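# Move the lid of plate B38 from nest N1 into N2

## Task

Lift the lid off culture plate B38 in plate nest N1 and set it in plate nest N2, flat inside the locators and not upside down. B38 itself has to stay flat inside N1's locators. Everything must stay in place without the robot's help, so release the lid and pull the gripper away before finishing.

## Robot and tools

Robot: a single four-axis plate mover with joints for lift, shoulder, elbow and wrist yaw, plus a two-finger gripper that always stays level and cannot tilt. The controlled point, end_effector_position, is midway between the two rubber pads, about 2 to 3 cm back from the fingertips. The fingers point along the gripper's +x axis and close along its y axis. Keep the elbow reading at least 0.4 rad away from 0; near 0 the arm can fold and fault.

Frames: results report positions in the scene frame, in metres. Its origin is on the table top under the arm's base, +z is up, and +y lies to the left when facing along +x. Orientation is end_effector_quat_wxyz. The reported hand position can be slightly wrong, more so far from the base. Joint positions lists lift (m, 0.000 to 0.550), shoulder (rad, -2.000 to 2.000), elbow (rad, -2.800 to 2.800), wrist yaw (rad, -12.566 to 12.566), then the pad gap in metres.

The row format used by both motion tools is five numbers, each in [-1, 1], for the one arm: dx, dy, dz, rz, opening. The first four are an offset, not a pose. They are in the gripper's own axes and are counted from the gripper pose in the most recent result that reports it. Before any such result exists in the scene, and for a second or later call in the same reply, they are counted from wherever the robot is when the action begins. Scale: 1.0 equals 0.6 m for dx, dy, dz and 180 degrees for rz; positive rz turns from +x toward +y. Because offsets start from a measured pose, all-zero offsets pull the hand back to that pose rather than holding still. Opening is absolute: +1 is fully open (0.140 m), -1 is closed, which still leaves a 0.066 m gap. A full close takes at least about 0.6 s.

execute_actions: argument actions, a list with zero or one entry, plus optional pictures (boolean). An empty list just returns the current state and images. An action is {"rows": [...], "steps": n} with 1 to 15 rows and n up to 15 (default 15), each step lasting 1/30 s. Each row applies for one step, the last row repeats to fill the count, and every row is an offset from the same starting pose (they do not add up). A wait is {"steps": n} with n up to 300, counted from the previous result, so thinking time is included. A refused call does nothing to the robot.

move: target is one row as above, with offsets from the same base pose. speed is the top path speed in m/s, 0.002 to 0.5, default 0.25; turning is capped at twice that value in rad/s. It drives a straight path of 0.5 to 10 s, cut short after 10 s. It turns the shorter way and does not avoid obstacles. The hand can lag, drift, or exceed speed, especially with the arm stretched out. The opening is sent at the start. The result adds a move: line: done (at rest near target), off_target, moving, held or fault, plus limits (paced means the pose was clipped; held means some steps were blocked, after which the arm may jump faster) and the remaining distance to target.

wait: seconds, 0 to 10; nothing new is commanded. zoom_image: camera "cam_wrist" and region [x0, y0, x1, y1] in pixels of the 504x504 image, origin at top-left, at most 504 by 504. finished_scene: pass the scene number to end it for good; the result says whether the goal was met.

Each control step clips the commanded pose to within 70 mm and 16 degrees of the measured pose. After an action ends, the arm only continues to the last clipped pose, so long reaches need follow-up commands; check the reported pose. "Hand target" shows where the controller is heading. A "pose unreachable" line means a clearance check altered or blocked the command; HELD marks the affected steps.

Gripping: grip_measured is the measured finger opening on the command scale; it may be off by up to about 1 mm, consistently. To hold something, command about 0.04 below grip_measured for a firm grip, or less for a lighter one. Pads push up to roughly 18 N each; a fast close can squeeze harder. Held parts may be tugged occasionally, and loose items may be nudged.

Hazards: contact force rises with move speed and with how far the target lies beyond the contact point. Against something rigid, repeating a small offset adds no force; against something that yields, it goes deeper. If a joint reaches its load limit (lift 52.8 N, shoulder 7.92 N m, elbow 3.96 N m, wrist yaw 1.32 N m, including held weight), the arm stops for 10 s and skips the rest of the call. Holding a load heats the motors, even while you think. A MOTOR HOT line appears at 85 °C, and at 100 °C an OVER-TEMPERATURE FAULT sets the brakes until the motors cool. Avoid drops, slips, slams, hard impacts and knocking anything off the table.

Suggested order: look; find the lid on B38 in N1; open, centre over the lid and lower gently; close; lift straight up and check that B38 stays in N1; carry the lid above N2, align yaw with the locators and lower slowly until it sits flat; open, rise clear, confirm with the camera, then call finished_scene.

Each tool is called after "Call:" as a command line: name --argument value for each argument, lists and objects as JSON in quotes; but a table of rows of numbers goes row by row, as --pt "numbers of a row", without its own name.

## Session

Call:
execute_actions --actions '[]'

Scene clock: 0.00 s of 7200.00 s.
end_effector_position=(+0.5672, +0.2261, +0.0882) grip_measured=+0.99 end_effector_quat_wxyz=(+0.866, +0.000, +0.000, -0.500)
Joint positions: [ 0.083  1.214  2.29  -4.551  0.14 ]
Hand target: +0.567, +0.226, +0.088; +0.866, +0.000, +0.000, -0.500

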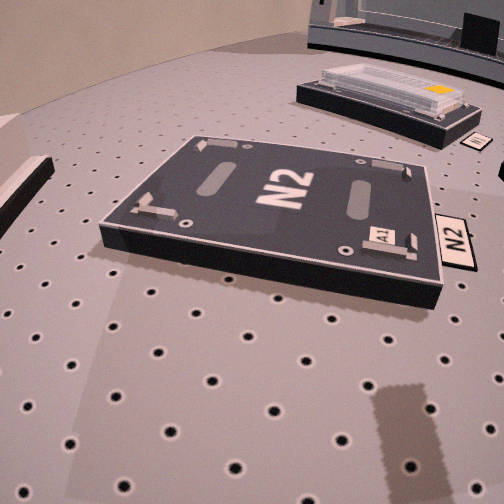

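Call:
zoom_image --camera "cam_wrist" --region '[280, 0, 504, 170]'

Call:
move --target '[0,0,0.15,0,1]'

Region (280, 0, 504, 170) of cam_wrist's 504x504 image, scaled by 2.250, with more detail than that image has; it fills the top 382 rows of this view, and the rest is white.

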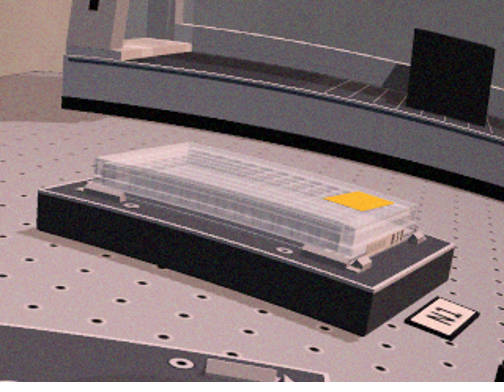

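Scene clock: 7.67 s of 7200.00 s.
end_effector_position=(+0.5672, +0.2262, +0.1782) grip_measured=+0.99 end_effector_quat_wxyz=(+0.866, +0.000, +0.000, -0.500)
Joint positions: [ 0.173  1.214  2.29  -4.551  0.14 ]
Hand target: +0.567, +0.226, +0.178; +0.866, +0.000, +0.000, -0.500
Off the commanded pose: 0.000 m, 0 deg.
After step 90, 3.87 s passed at rest.
move: done

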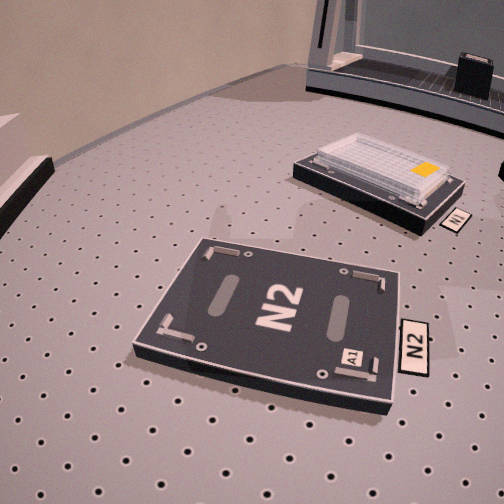

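Call:
move --target '[0.08,0,0,-0.1667,1]'

Scene clock: 61.20 s of 7200.00 s.
end_effector_position=(+0.5903, +0.1837, +0.1782) grip_measured=+0.99 end_effector_quat_wxyz=(+0.749, +0.000, +0.000, -0.662)
Joint positions: [ 0.173  0.838  2.8   -5.087  0.14 ]
Hand target: +0.590, +0.184, +0.178; +0.749, +0.000, +0.000, -0.662
Off the commanded pose: 0.001 m, 7 deg.
joint sent to its limit — the command would take joint 3 (elbow) past its upper limit, so that joint was sent only as far as its limit.
After step 90, 49.17 s passed at rest.
move: off_target

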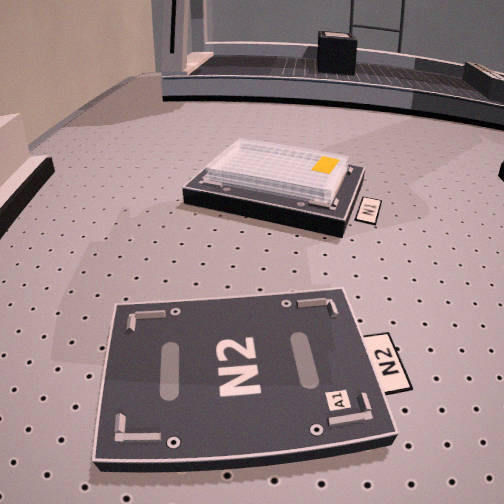

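Call:
move --target '[0.36,-0.356,0,0.377,1]'

Scene clock: 90.23 s of 7200.00 s.
end_effector_position=(+0.4046, -0.0568, +0.1782) grip_measured=+0.99 end_effector_quat_wxyz=(+0.991, +0.000, +0.000, -0.132)
Joint positions: [ 0.173  0.769  0.341 -1.374  0.14 ]
Hand target: +0.405, -0.057, +0.178; +0.991, +0.000, +0.000, -0.131
Off the commanded pose: 0.000 m, 0 deg.
After step 90, 23.03 s passed at rest.
move: done

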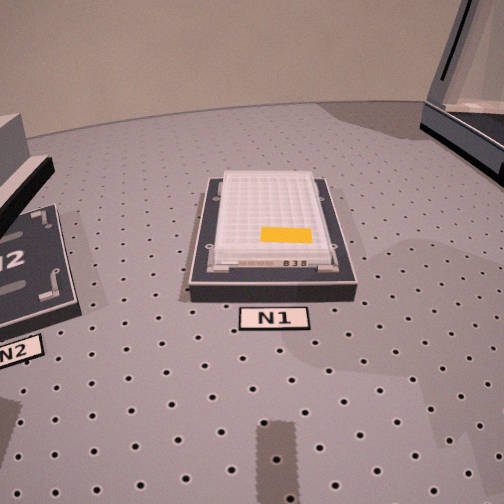

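Call:
move --target '[0.12,-0.029,-0.15,-0.005,1]'

Call:
zoom_image --camera "cam_wrist" --region '[126, 100, 378, 352]'

Scene clock: 147.47 s of 7200.00 s.
end_effector_position=(+0.4696, -0.0924, +0.0881) grip_measured=+0.99 end_effector_quat_wxyz=(+0.990, +0.000, +0.000, -0.139)
Joint positions: [ 0.083  0.698  0.644 -1.621  0.14 ]
Hand target: +0.470, -0.092, +0.088; +0.990, +0.000, +0.000, -0.139
Off the commanded pose: 0.000 m, 0 deg.
After step 90, 53.40 s passed at rest.
move: done

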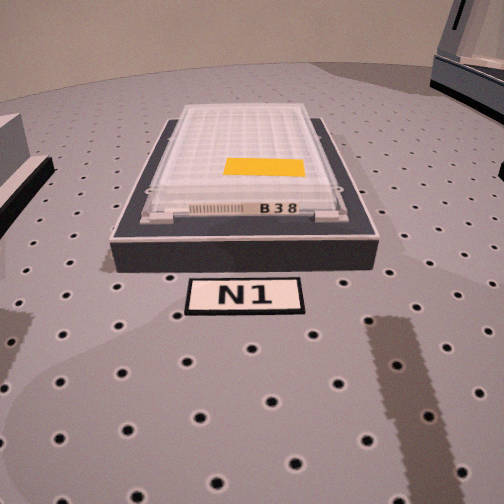

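Region (126, 100, 378, 352) of cam_wrist's 504x504 image, scaled by 2.000, with more detail than that image has.

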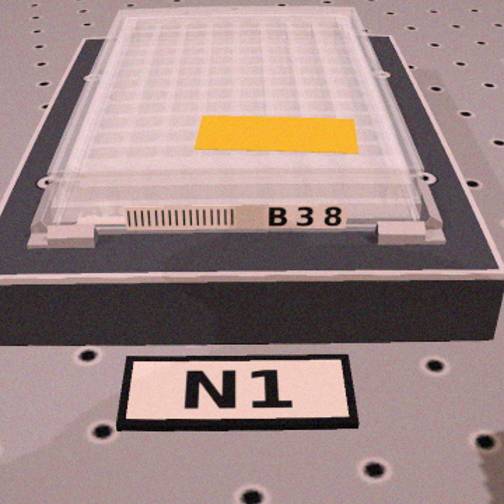

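Call:
move --target '[0.02,0.006,-0.092,0,1]' --speed 0.1

Scene clock: 160.73 s of 7200.00 s.
end_effector_position=(+0.4821, -0.0923, +0.0329) grip_measured=+0.99 end_effector_quat_wxyz=(+0.990, +0.000, +0.000, -0.139)
Joint positions: [ 0.028  0.713  0.694 -1.686  0.14 ]
Hand target: +0.482, -0.092, +0.033; +0.990, +0.000, +0.000, -0.139
Off the commanded pose: 0.000 m, 0 deg.
After step 90, 9.40 s passed at rest.
move: done

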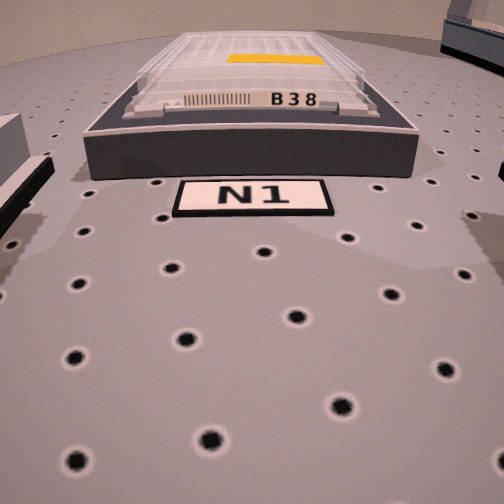

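Call:
move --target '[0.172,0,-0.006,0,1]' --speed 0.06

Scene clock: 169.80 s of 7200.00 s.
end_effector_position=(+0.5818, -0.1197, +0.0293) grip_measured=+0.99 end_effector_quat_wxyz=(+0.991, +0.000, +0.000, -0.137)
Joint positions: [ 0.024  0.586  1.147 -2.007  0.14 ]
Hand target: +0.581, -0.121, +0.029; +0.990, +0.000, +0.000, -0.139
Off the commanded pose: 0.001 m, 0 deg.
After step 90, 4.10 s passed at rest.
move: done

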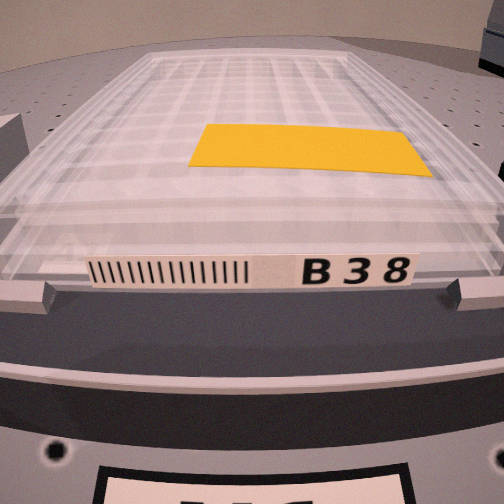

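Call:
move --target '[0.035,0,0,0,-0.05]' --speed 0.05

Scene clock: 187.73 s of 7200.00 s.
end_effector_position=(+0.5882, -0.1117, +0.0293) grip_measured=+0.49 end_effector_quat_wxyz=(+0.994, +0.000, +0.000, -0.113)
Joint positions: [ 0.024  0.59   1.166 -1.982  0.121]
Hand target: +0.586, -0.116, +0.029; +0.992, +0.000, +0.000, -0.123
Off the commanded pose: 0.019 m, 3 deg.
TORQUE FAULT: the external load on joint 4 (wrist yaw) reached its load limit, and the arm stopped for 10 seconds. The arm's remaining commands of this call were not run. The arm holds where it stopped, with its grip as last carried out, and accepts commands again: back off and push less far. The arm stops again, at the same cost, whenever a joint's load reaches its limit.
After step 90, 4.80 s passed at rest.
move: fault

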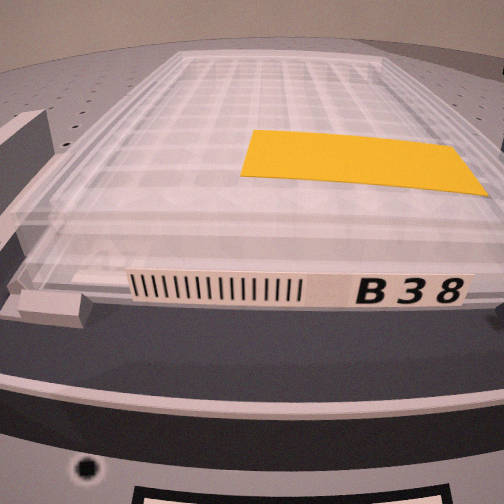

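Call:
move --target '[0,0.008,0.004,-0.007,0.75]' --speed 0.03

Scene clock: 215.37 s of 7200.00 s.
end_effector_position=(+0.5894, -0.1069, +0.0317) grip_measured=+0.75 end_effector_quat_wxyz=(+0.992, +0.000, +0.000, -0.124)
Joint positions: [ 0.027  0.618  1.165 -2.03   0.131]
Hand target: +0.589, -0.107, +0.032; +0.992, +0.000, +0.000, -0.124
Off the commanded pose: 0.000 m, 0 deg.
After step 90, 23.93 s passed at rest.
move: done

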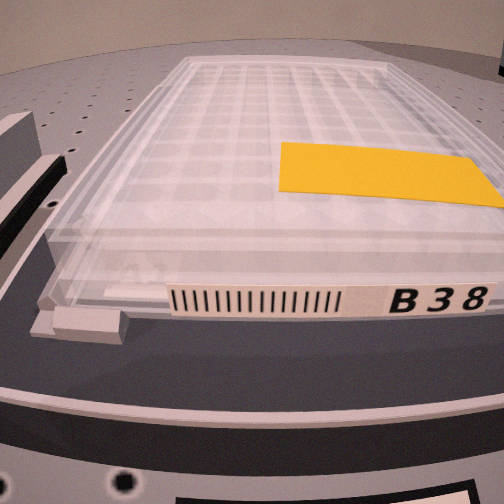

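Call:
move --target '[-0.007,-0.024,0,-0.0094,0.4]' --speed 0.02

Scene clock: 239.57 s of 7200.00 s.
end_effector_position=(+0.5874, -0.1114, +0.0317) grip_measured=+0.46 end_effector_quat_wxyz=(+0.992, +0.000, +0.000, -0.127)
Joint positions: [ 0.027  0.605  1.161 -2.021  0.12 ]
Hand target: +0.587, -0.111, +0.032; +0.992, +0.000, +0.000, -0.126
Off the commanded pose: 0.010 m, 1 deg.
TORQUE FAULT: the external load on joint 3 (elbow) reached its load limit, and the arm stopped for 10 seconds. The arm's remaining commands of this call were not run. The arm holds where it stopped, with its grip as last carried out, and accepts commands again: back off and push less far. The arm stops again, at the same cost, whenever a joint's load reaches its limit.
After step 90, 10.67 s passed at rest.
move: fault

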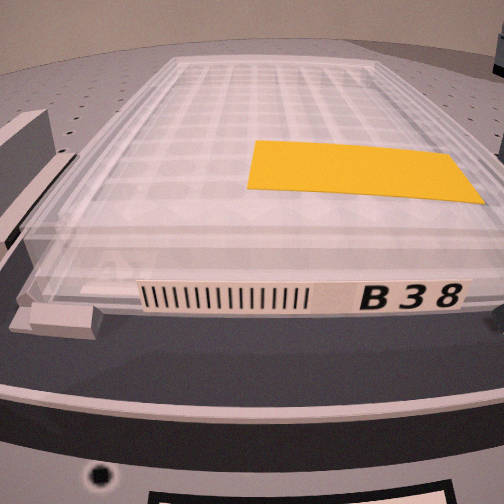

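Call:
move --target '[0,0.022,0,-0.007,0.45]' --speed 0.02

Scene clock: 259.17 s of 7200.00 s.
end_effector_position=(+0.5873, -0.1113, +0.0317) grip_measured=+0.48 end_effector_quat_wxyz=(+0.990, +0.000, +0.000, -0.141)
Joint positions: [ 0.027  0.619  1.161 -2.064  0.121]
Hand target: +0.587, -0.111, +0.032; +0.990, +0.000, +0.000, -0.142
Off the commanded pose: 0.013 m, 0 deg.
TORQUE FAULT: the external load on joint 2 (shoulder) reached its load limit, and the arm stopped for 10 seconds. The arm's remaining commands of this call were not run. The arm holds where it stopped, with its grip as last carried out, and accepts commands again: back off and push less far. The arm stops again, at the same cost, whenever a joint's load reaches its limit.
After step 90, 6.23 s passed at rest.
move: fault

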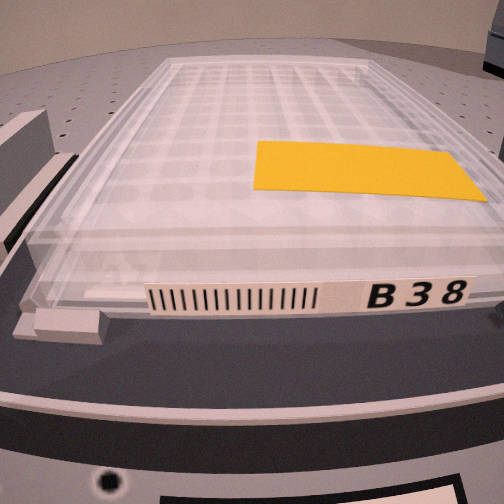

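Call:
move --target '[0,0,0.01,0,0.7]' --speed 0.02

Call:
execute_actions --actions '[{"rows":[[0,0,0,0,0.6],[0,0,0,0,0.55],[0,0,0,0,0.5],[0,0,0,0,0.45],[0,0,0,0,0.42],[0,0,0,0,0.4],[0,0,0,0,0.38],[0,0,0,0,0.36],[0,0,0,0,0.34]],"steps":15}]'

Scene clock: 274.97 s of 7200.00 s.
end_effector_position=(+0.5873, -0.1114, +0.0377) grip_measured=+0.70 end_effector_quat_wxyz=(+0.990, +0.000, +0.000, -0.141)
Joint positions: [ 0.033  0.619  1.161 -2.064  0.129]
Hand target: +0.587, -0.111, +0.038; +0.990, +0.000, +0.000, -0.141
Off the commanded pose: 0.000 m, 0 deg.
After step 90, 12.10 s passed at rest.
move: done

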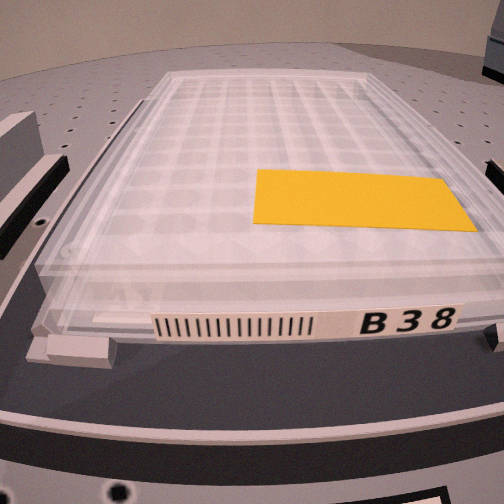

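Scene clock: 275.47 s of 7200.00 s.
end_effector_position=(+0.5873, -0.1114, +0.0377) grip_measured=+0.34 end_effector_quat_wxyz=(+0.990, +0.000, +0.000, -0.141)
Joint positions: [ 0.033  0.619  1.161 -2.064  0.116]
Hand target: +0.587, -0.111, +0.038; +0.990, +0.000, +0.000, -0.141
Off the commanded pose: 0.000 m, 0 deg.
Steps of this call (steps 1 to 15: all 15 steps of this action). Readings (end_effector_position):
1: (+0.5873, -0.1114, +0.0377)
2: (+0.5873, -0.1114, +0.0377)
4: (+0.5873, -0.1114, +0.0377)
8: (+0.5873, -0.1114, +0.0377)
15: the state above

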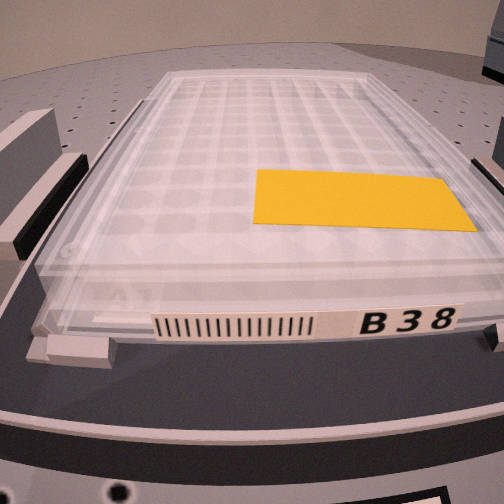

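Call:
move --target '[0.03,0,0,0,0.1]' --speed 0.02

Scene clock: 284.07 s of 7200.00 s.
end_effector_position=(+0.6046, -0.1164, +0.0377) grip_measured=+0.10 end_effector_quat_wxyz=(+0.990, +0.000, +0.000, -0.141)
Joint positions: [ 0.033  0.585  1.246 -2.114  0.107]
Hand target: +0.605, -0.116, +0.038; +0.990, +0.000, +0.000, -0.141
Off the commanded pose: 0.000 m, 0 deg.
After step 90, 4.47 s passed at rest.
move: done

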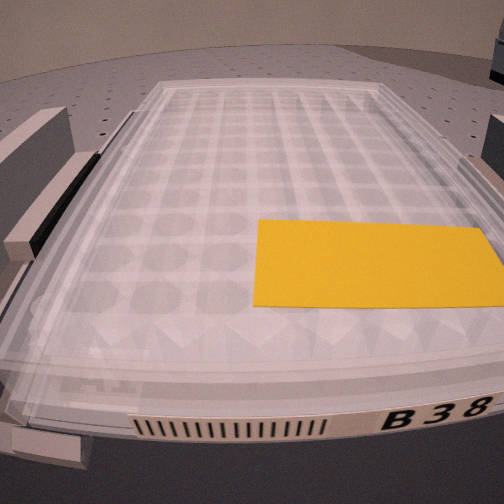

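Call:
execute_actions --actions '[{"rows":[[0,-0.003,0,0,0.08],[0,-0.004,0,0,0.05],[0,-0.005,0,0,0.02],[0,-0.005,0,0,0],[0,-0.005,0,0,-0.03],[0,-0.005,0,0,-0.06],[0,-0.005,0,0,-0.08],[0,-0.005,0,0,-0.1]],"steps":15}]'

Scene clock: 288.97 s of 7200.00 s.
end_effector_position=(+0.6038, -0.1193, +0.0377) grip_measured=-0.10 end_effector_quat_wxyz=(+0.990, +0.000, +0.000, -0.141)
Joint positions: [ 0.033  0.575  1.246 -2.105  0.099]
Hand target: +0.604, -0.119, +0.038; +0.990, +0.000, +0.000, -0.141
Off the commanded pose: 0.000 m, 0 deg.
Steps of this call (steps 1 to 90: nothing new was sent; then 1.40 s passed at rest; steps 91 to 105: all 15 steps of this action). Readings (end_effector_position):
91: (+0.6046, -0.1165, +0.0377)
92: (+0.6043, -0.1177, +0.0377)
94: (+0.6038, -0.1193, +0.0377)
98: (+0.6038, -0.1193, +0.0377)
105: the state above

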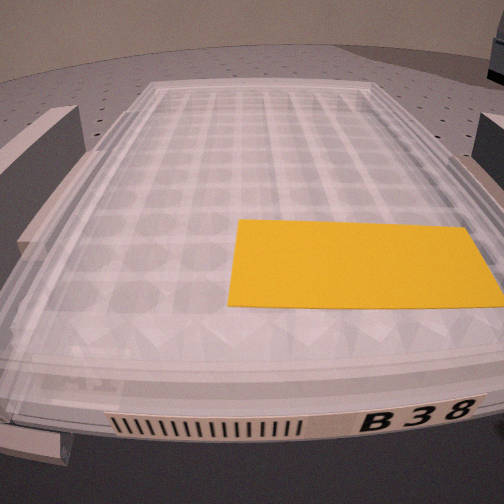

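Call:
execute_actions --actions '[{"rows":[[0,0,0,0,-0.13],[0,0,0,0,-0.15],[0,0,0,0,-0.17],[0,0,0,0,-0.19],[0,0,0,0,-0.21],[0,0,0,0,-0.23],[0,0,0,0,-0.25],[0,0,0,0,-0.27],[0,0,0,0,-0.29],[0,0,0,0,-0.31]],"steps":15}]'

Scene clock: 293.90 s of 7200.00 s.
end_effector_position=(+0.6038, -0.1191, +0.0377) grip_measured=-0.31 end_effector_quat_wxyz=(+0.990, +0.000, +0.000, -0.141)
Joint positions: [ 0.033  0.576  1.246 -2.104  0.092]
Hand target: +0.604, -0.119, +0.038; +0.990, +0.000, +0.000, -0.141
Off the commanded pose: 0.000 m, 0 deg.
Steps of this call (steps 1 to 90: nothing new was sent; then 1.43 s passed at rest; steps 91 to 105: all 15 steps of this action). Readings (end_effector_position):
91: (+0.6038, -0.1193, +0.0377)
92: (+0.6038, -0.1193, +0.0377)
94: (+0.6038, -0.1193, +0.0377)
98: (+0.6038, -0.1193, +0.0377)
105: the state above

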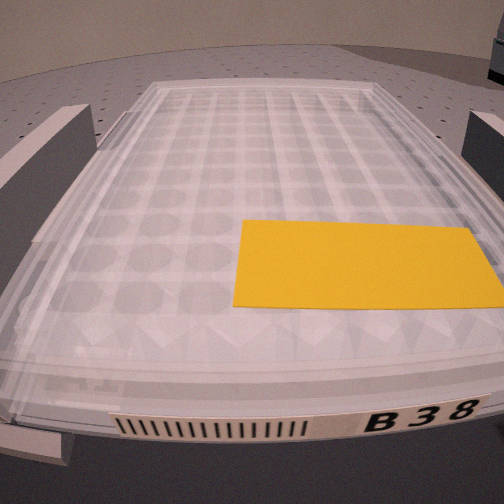

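Call:
execute_actions --actions '[{"rows":[[0,0,0,0,-0.33],[0,0,0,0,-0.35],[0,0,0,0,-0.37],[0,0,0,0,-0.39],[0,0,0,0,-0.41],[0,0,0,0,-0.43],[0,0,0,0,-0.45],[0,0,0,0,-0.47],[0,0,0,0,-0.49],[0,0,0,0,-0.51]],"steps":15}]'

Scene clock: 310.00 s of 7200.00 s.
end_effector_position=(+0.6051, -0.1167, +0.0377) grip_measured=-0.49 end_effector_quat_wxyz=(+0.991, +0.000, +0.000, -0.135)
Joint positions: [ 0.033  0.578  1.248 -2.096  0.085]
Hand target: +0.604, -0.119, +0.038; +0.990, +0.000, +0.000, -0.141
Off the commanded pose: 0.003 m, 1 deg.
Steps of this call (steps 1 to 90: nothing new was sent; then 12.60 s passed at rest; steps 91 to 105: all 15 steps of this action). Readings (end_effector_position):
91: (+0.6039, -0.1190, +0.0377)
92: (+0.6040, -0.1188, +0.0377)
94: (+0.6043, -0.1182, +0.0377)
98: (+0.6049, -0.1171, +0.0377)
105: the state above

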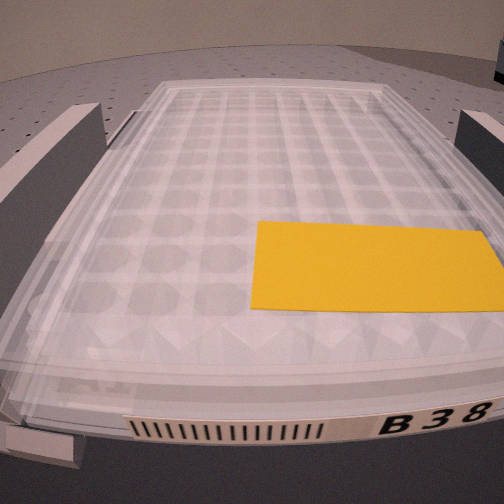

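Call:
execute_actions --actions '[{"rows":[[0,0.002,0,0,-0.51],[0,0.002,0,0,-0.52],[0,0.002,0,0,-0.53],[0,0.002,0,0,-0.54],[0,0.002,0,0,-0.55]],"steps":15}]'

Scene clock: 317.77 s of 7200.00 s.
end_effector_position=(+0.6053, -0.1157, +0.0377) grip_measured=-0.49 end_effector_quat_wxyz=(+0.991, +0.000, +0.000, -0.135)
Joint positions: [ 0.033  0.581  1.248 -2.101  0.085]
Hand target: +0.605, -0.116, +0.038; +0.991, +0.000, +0.000, -0.135
Off the commanded pose: 0.000 m, 0 deg.
Steps of this call (steps 1 to 90: nothing new was sent; then 4.27 s passed at rest; steps 91 to 105: all 15 steps of this action). Readings (end_effector_position):
91: (+0.6051, -0.1166, +0.0377)
92: (+0.6055, -0.1155, +0.0377)
94: (+0.6053, -0.1157, +0.0377)
98: (+0.6053, -0.1157, +0.0377)
105: the state above

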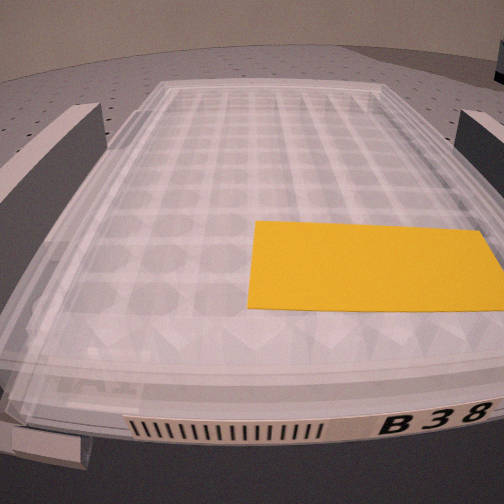

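Gripped at 85 mm. Lifting a little to check that only the lid comes up.

Call:
move --target '[0,0,0.04,0,-0.55]' --speed 0.03

Scene clock: 321.53 s of 7200.00 s.
end_effector_position=(+0.6053, -0.1158, +0.0618) grip_measured=-0.49 end_effector_quat_wxyz=(+0.991, +0.000, +0.000, -0.135)
Joint positions: [ 0.057  0.581  1.248 -2.101  0.085]
Hand target: +0.605, -0.116, +0.062; +0.991, +0.000, +0.000, -0.135
Off the commanded pose: 0.000 m, 0 deg.
move: done

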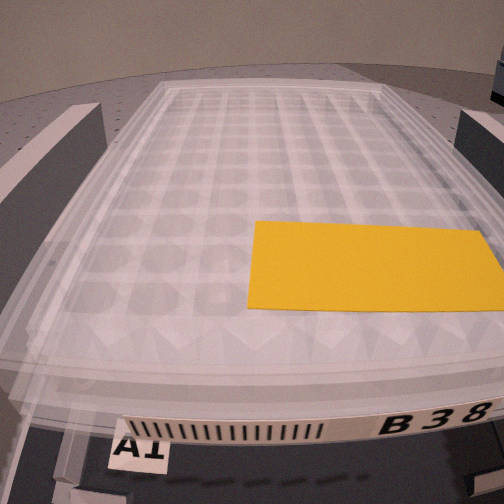

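Call:
move --target '[0,0,-0.0402,0,-0.55]' --speed 0.015

Call:
move --target '[0,0,0,0,-0.3]'

Call:
move --target '[0,0,0.012,0,-0.3]' --speed 0.02

Scene clock: 331.33 s of 7200.00 s.
end_effector_position=(+0.6053, -0.1158, +0.0377) grip_measured=-0.49 end_effector_quat_wxyz=(+0.991, +0.000, +0.000, -0.135)
Joint positions: [ 0.033  0.581  1.248 -2.101  0.085]
Hand target: +0.605, -0.116, +0.038; +0.991, +0.000, +0.000, -0.135
Off the commanded pose: 0.000 m, 0 deg.
After step 90, 4.97 s passed at rest.
move: done

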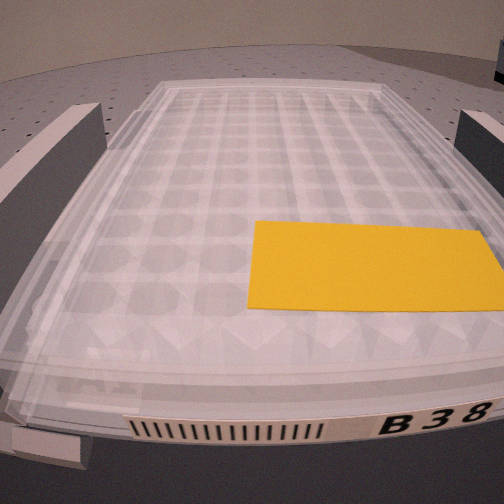

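Scene clock: 331.83 s of 7200.00 s.
end_effector_position=(+0.6053, -0.1158, +0.0377) grip_measured=-0.30 end_effector_quat_wxyz=(+0.991, +0.000, +0.000, -0.135)
Joint positions: [ 0.033  0.581  1.248 -2.101  0.092]
Hand target: +0.605, -0.116, +0.038; +0.991, +0.000, +0.000, -0.135
Off the commanded pose: 0.000 m, 0 deg.
move: done

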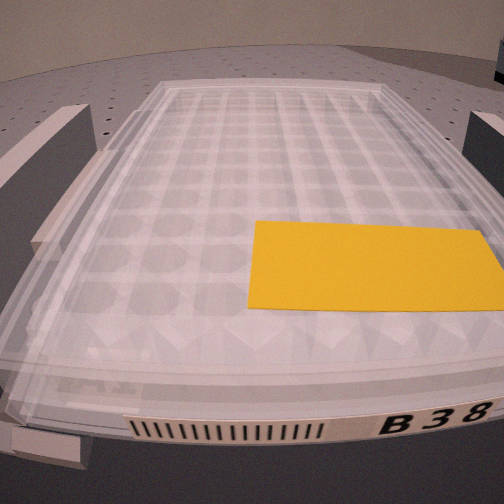

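Scene clock: 332.53 s of 7200.00 s.
end_effector_position=(+0.6053, -0.1158, +0.0449) grip_measured=-0.30 end_effector_quat_wxyz=(+0.991, +0.000, +0.000, -0.135)
Joint positions: [ 0.04   0.581  1.248 -2.101  0.092]
Hand target: +0.605, -0.116, +0.045; +0.991, +0.000, +0.000, -0.135
Off the commanded pose: 0.000 m, 0 deg.
move: done

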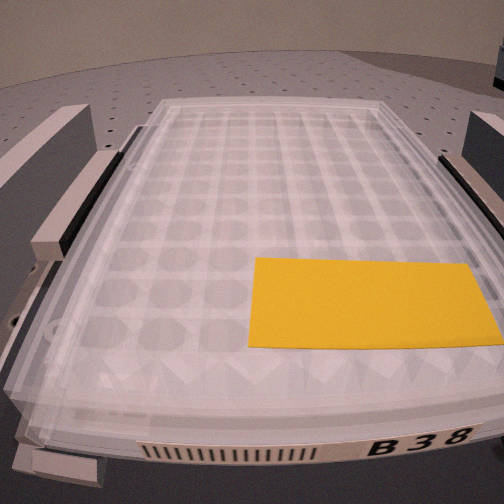

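Call:
execute_actions --actions '[{"rows":[[0,0,0,0,-0.34],[0,0,0,0,-0.38],[0,0,0,0,-0.41],[0,0,0,0,-0.44],[0,0,0,0,-0.46],[0,0,0,0,-0.48],[0,0,0,0,-0.5],[0,0,0,0,-0.52],[0,0,0,0,-0.54],[0,0,0,0,-0.56],[0,0,0,0,-0.58]],"steps":15}]'

Scene clock: 341.80 s of 7200.00 s.
end_effector_position=(+0.6053, -0.1158, +0.0449) grip_measured=-0.50 end_effector_quat_wxyz=(+0.991, +0.000, +0.000, -0.135)
Joint positions: [ 0.04   0.581  1.248 -2.101  0.084]
Hand target: +0.605, -0.116, +0.045; +0.991, +0.000, +0.000, -0.135
Off the commanded pose: 0.000 m, 0 deg.
Steps of this call (steps 1 to 90: nothing new was sent; then 5.77 s passed at rest; steps 91 to 105: all 15 steps of this action). Readings (end_effector_position):
91: (+0.6053, -0.1158, +0.0449)
92: (+0.6053, -0.1158, +0.0449)
94: (+0.6053, -0.1158, +0.0449)
98: (+0.6053, -0.1158, +0.0449)
105: the state above

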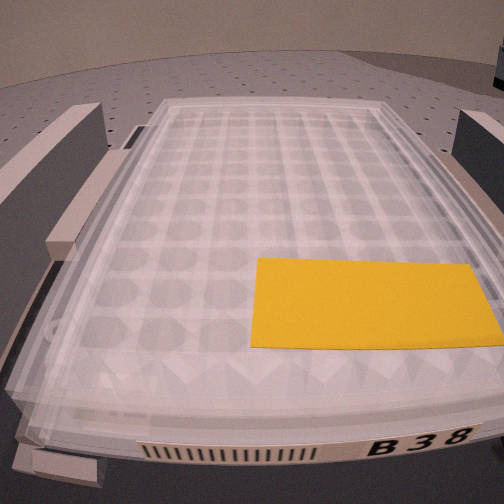

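Call:
move --target '[0,0,0.04,0,-0.58]' --speed 0.03

Scene clock: 345.80 s of 7200.00 s.
end_effector_position=(+0.6053, -0.1158, +0.0690) grip_measured=-0.50 end_effector_quat_wxyz=(+0.991, +0.000, +0.000, -0.135)
Joint positions: [ 0.064  0.581  1.248 -2.101  0.084]
Hand target: +0.605, -0.116, +0.069; +0.991, +0.000, +0.000, -0.135
Off the commanded pose: 0.000 m, 0 deg.
move: done

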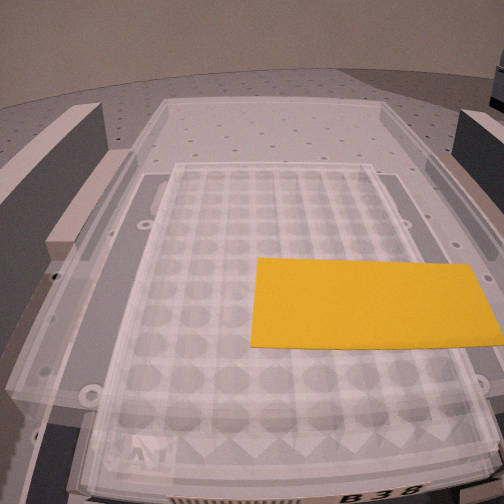

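Call:
move --target '[-0.091,0.38,0.012,0.153,-0.58]' --speed 0.15

Scene clock: 359.23 s of 7200.00 s.
end_effector_position=(+0.6139, +0.1188, +0.0761) grip_measured=-0.50 end_effector_quat_wxyz=(+0.995, +0.000, +0.000, +0.105)
Joint positions: [ 0.071  1.111  1.294 -2.195  0.084]
Hand target: +0.614, +0.119, +0.076; +0.995, +0.000, +0.000, +0.104
Off the commanded pose: 0.000 m, 0 deg.
After step 90, 8.53 s passed at rest.
move: done

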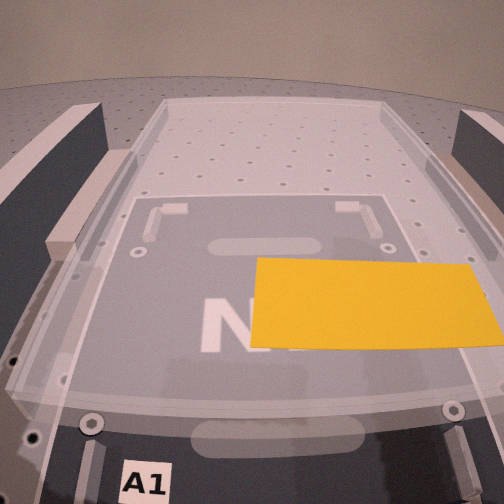

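Call:
move --target '[0,0,-0.0118,0,-0.58]' --speed 0.03

Scene clock: 366.30 s of 7200.00 s.
end_effector_position=(+0.6139, +0.1188, +0.0690) grip_measured=-0.50 end_effector_quat_wxyz=(+0.995, +0.000, +0.000, +0.105)
Joint positions: [ 0.064  1.111  1.294 -2.195  0.084]
Hand target: +0.614, +0.119, +0.069; +0.995, +0.000, +0.000, +0.105
Off the commanded pose: 0.000 m, 0 deg.
After step 90, 3.37 s passed at rest.
move: done

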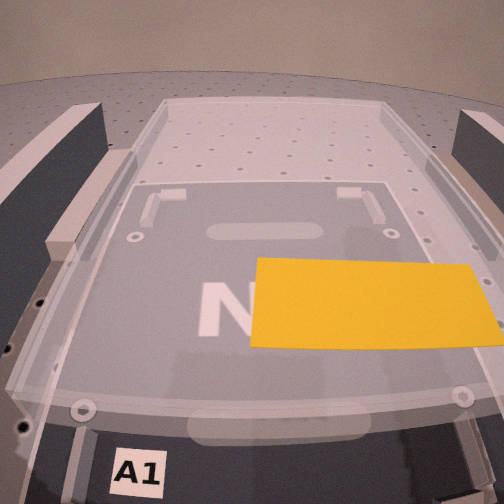

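Call:
move --target '[-0.0085,0.006,0,0.0083,-0.58]' --speed 0.03

Scene clock: 378.03 s of 7200.00 s.
end_effector_position=(+0.6082, +0.1212, +0.0690) grip_measured=-0.50 end_effector_quat_wxyz=(+0.993, +0.000, +0.000, +0.117)
Joint positions: [ 0.064  1.122  1.269 -2.155  0.084]
Hand target: +0.608, +0.121, +0.069; +0.993, +0.000, +0.000, +0.118
Off the commanded pose: 0.000 m, 0 deg.
After step 90, 8.03 s passed at rest.
move: done

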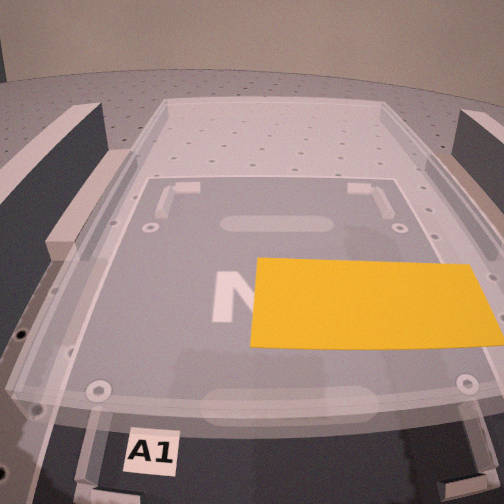

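Call:
move --target '[0,-0.002,-0.028,0,-0.58]' --speed 0.02

Scene clock: 384.20 s of 7200.00 s.
end_effector_position=(+0.6085, +0.1201, +0.0522) grip_measured=-0.50 end_effector_quat_wxyz=(+0.993, +0.000, +0.000, +0.118)
Joint positions: [ 0.047  1.118  1.269 -2.152  0.084]
Hand target: +0.608, +0.120, +0.052; +0.993, +0.000, +0.000, +0.117
Off the commanded pose: 0.000 m, 0 deg.
After step 90, 2.10 s passed at rest.
move: done

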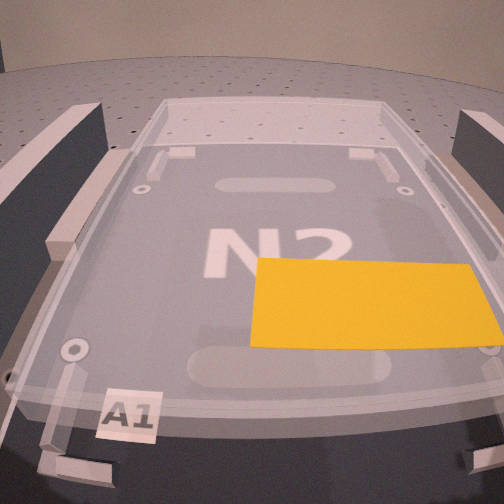

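Call:
move --target '[0,0,-0.015,0,-0.58]' --speed 0.01

Scene clock: 388.63 s of 7200.00 s.
end_effector_position=(+0.6085, +0.1201, +0.0432) grip_measured=-0.50 end_effector_quat_wxyz=(+0.993, +0.000, +0.000, +0.118)
Joint positions: [ 0.038  1.118  1.269 -2.152  0.084]
Hand target: +0.609, +0.120, +0.043; +0.993, +0.000, +0.000, +0.118
Off the commanded pose: 0.000 m, 0 deg.
After step 90, 0.30 s passed at rest.
move: done

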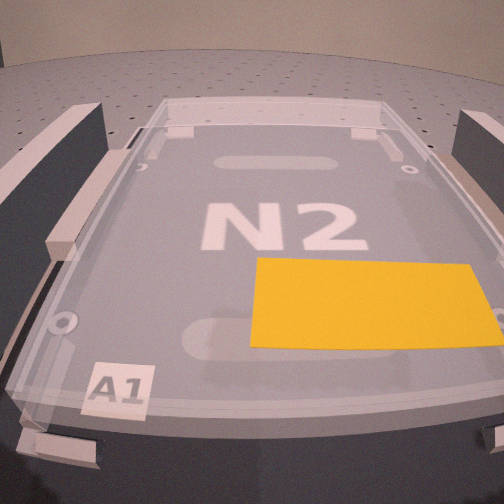

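Call:
zoom_image --camera "cam_wrist" --region '[120, 80, 430, 200]'

Call:
zoom_image --camera "cam_wrist" --region '[0, 340, 200, 504]'

Region (120, 80, 430, 200) of cam_wrist's 504x504 image, scaled by 1.626, with more detail than that image has; it fills the top 195 rows of this view, and the rest is white.

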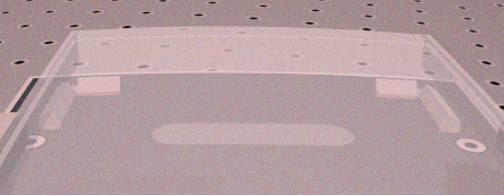

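Region (0, 340, 200, 504) of cam_wrist's 504x504 image, scaled by 2.520, with more detail than that image has; it fills the top 413 rows of this view, and the rest is white.

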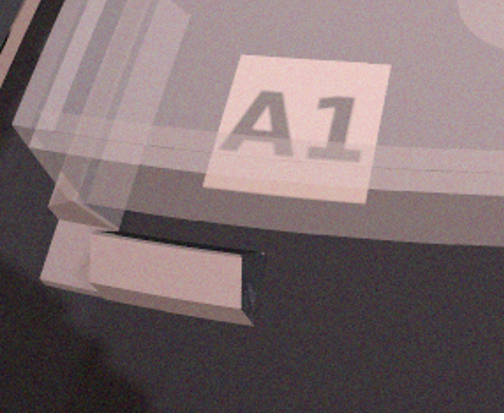

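Call:
move --target '[0.0008,0,-0.006,0,-0.58]' --speed 0.005

Scene clock: 401.00 s of 7200.00 s.
end_effector_position=(+0.6089, +0.1203, +0.0396) grip_measured=-0.50 end_effector_quat_wxyz=(+0.993, +0.000, +0.000, +0.118)
Joint positions: [ 0.035  1.117  1.271 -2.153  0.084]
Hand target: +0.609, +0.120, +0.040; +0.993, +0.000, +0.000, +0.118
Off the commanded pose: 0.000 m, 0 deg.
After step 90, 8.43 s passed at rest.
move: done

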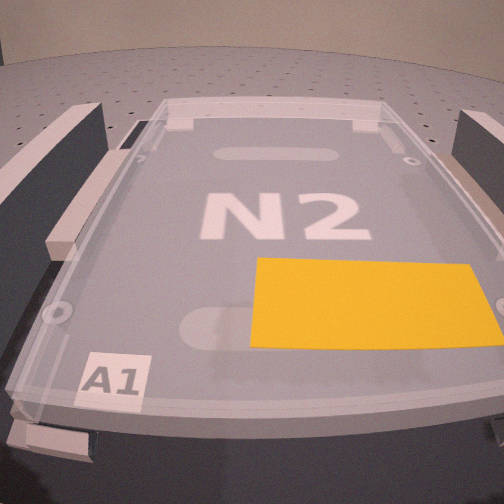

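Call:
move --target '[0,0,-0.004,0,-0.58]' --speed 0.004

Call:
zoom_image --camera "cam_wrist" --region '[0, 60, 504, 504]'

Scene clock: 408.03 s of 7200.00 s.
end_effector_position=(+0.6089, +0.1203, +0.0372) grip_measured=-0.50 end_effector_quat_wxyz=(+0.993, +0.000, +0.000, +0.118)
Joint positions: [ 0.032  1.117  1.271 -2.153  0.084]
Hand target: +0.609, +0.120, +0.037; +0.993, +0.000, +0.000, +0.118
Off the commanded pose: 0.000 m, 0 deg.
After step 90, 3.20 s passed at rest.
move: done

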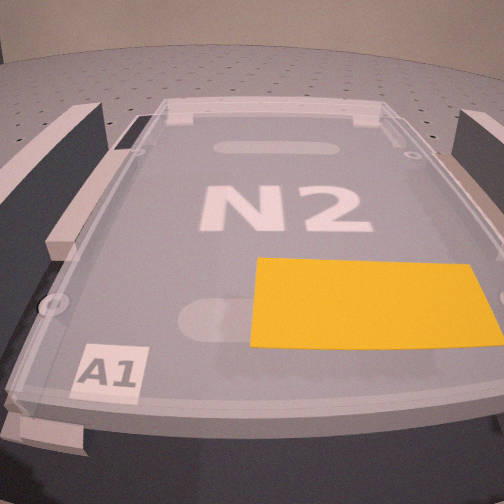

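Region (0, 60, 504, 504) of cam_wrist's 504x504 image, scaled by 1.000; it fills the top 444 rows of this view, and the rest is white.

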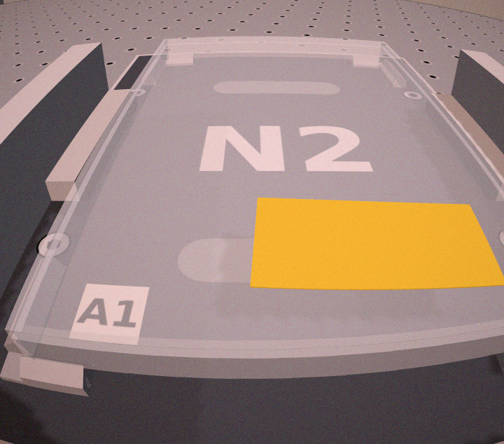

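Call:
move --target '[0,0,-0.0035,0,-0.58]' --speed 0.004

Scene clock: 416.00 s of 7200.00 s.
end_effector_position=(+0.6090, +0.1204, +0.0353) grip_measured=-0.50 end_effector_quat_wxyz=(+0.993, +0.000, +0.000, +0.118)
Joint positions: [ 0.03   1.117  1.272 -2.153  0.084]
Hand target: +0.609, +0.120, +0.035; +0.993, +0.000, +0.000, +0.118
Off the commanded pose: 0.000 m, 0 deg.
After step 90, 4.23 s passed at rest.
move: done

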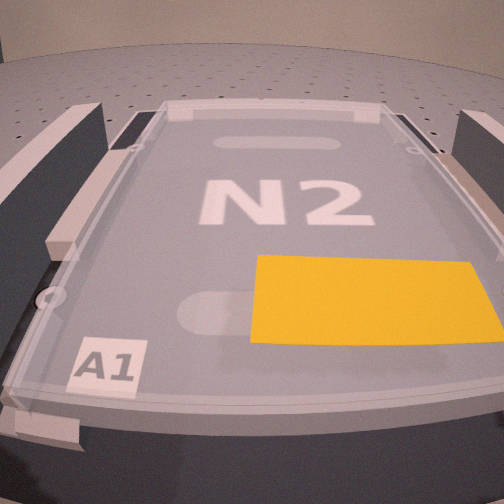

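Call:
move --target '[0,0,0,0,-0.25]'

Call:
move --target '[-0.08,0,0.1,0,-0.25]' --speed 0.1

Call:
zoom_image --camera "cam_wrist" --region '[100, 100, 420, 420]'

Scene clock: 423.57 s of 7200.00 s.
end_effector_position=(+0.6090, +0.1204, +0.0353) grip_measured=-0.25 end_effector_quat_wxyz=(+0.993, +0.000, +0.000, +0.118)
Joint positions: [ 0.03   1.117  1.272 -2.153  0.094]
Hand target: +0.609, +0.120, +0.035; +0.993, +0.000, +0.000, +0.118
Off the commanded pose: 0.000 m, 0 deg.
After step 90, 3.87 s passed at rest.
move: done

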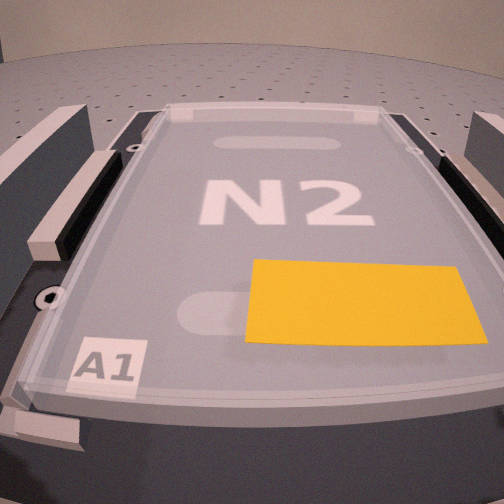

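Scene clock: 424.63 s of 7200.00 s.
end_effector_position=(+0.5623, +0.1091, +0.0953) grip_measured=-0.25 end_effector_quat_wxyz=(+0.993, +0.000, +0.000, +0.118)
Joint positions: [ 0.09   1.21   1.048 -2.022  0.094]
Hand target: +0.562, +0.109, +0.095; +0.993, +0.000, +0.000, +0.118
Off the commanded pose: 0.000 m, 0 deg.
move: done

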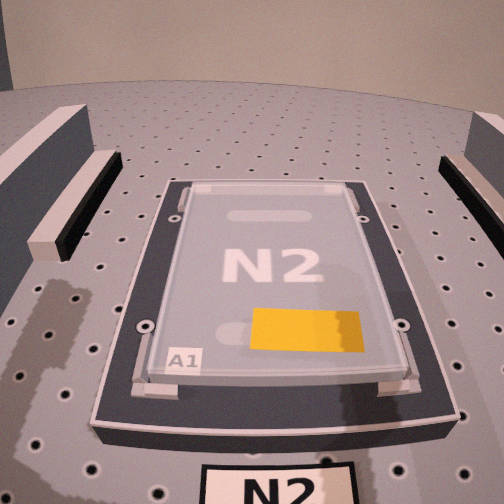

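Region (100, 100, 420, 420) of cam_wrist's 504x504 image, scaled by 1.575, with more detail than that image has.

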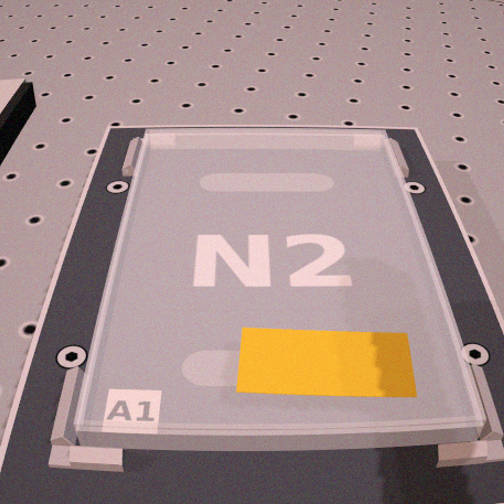

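Call:
finished_scene --scene 1

The scene is finished: the task was done.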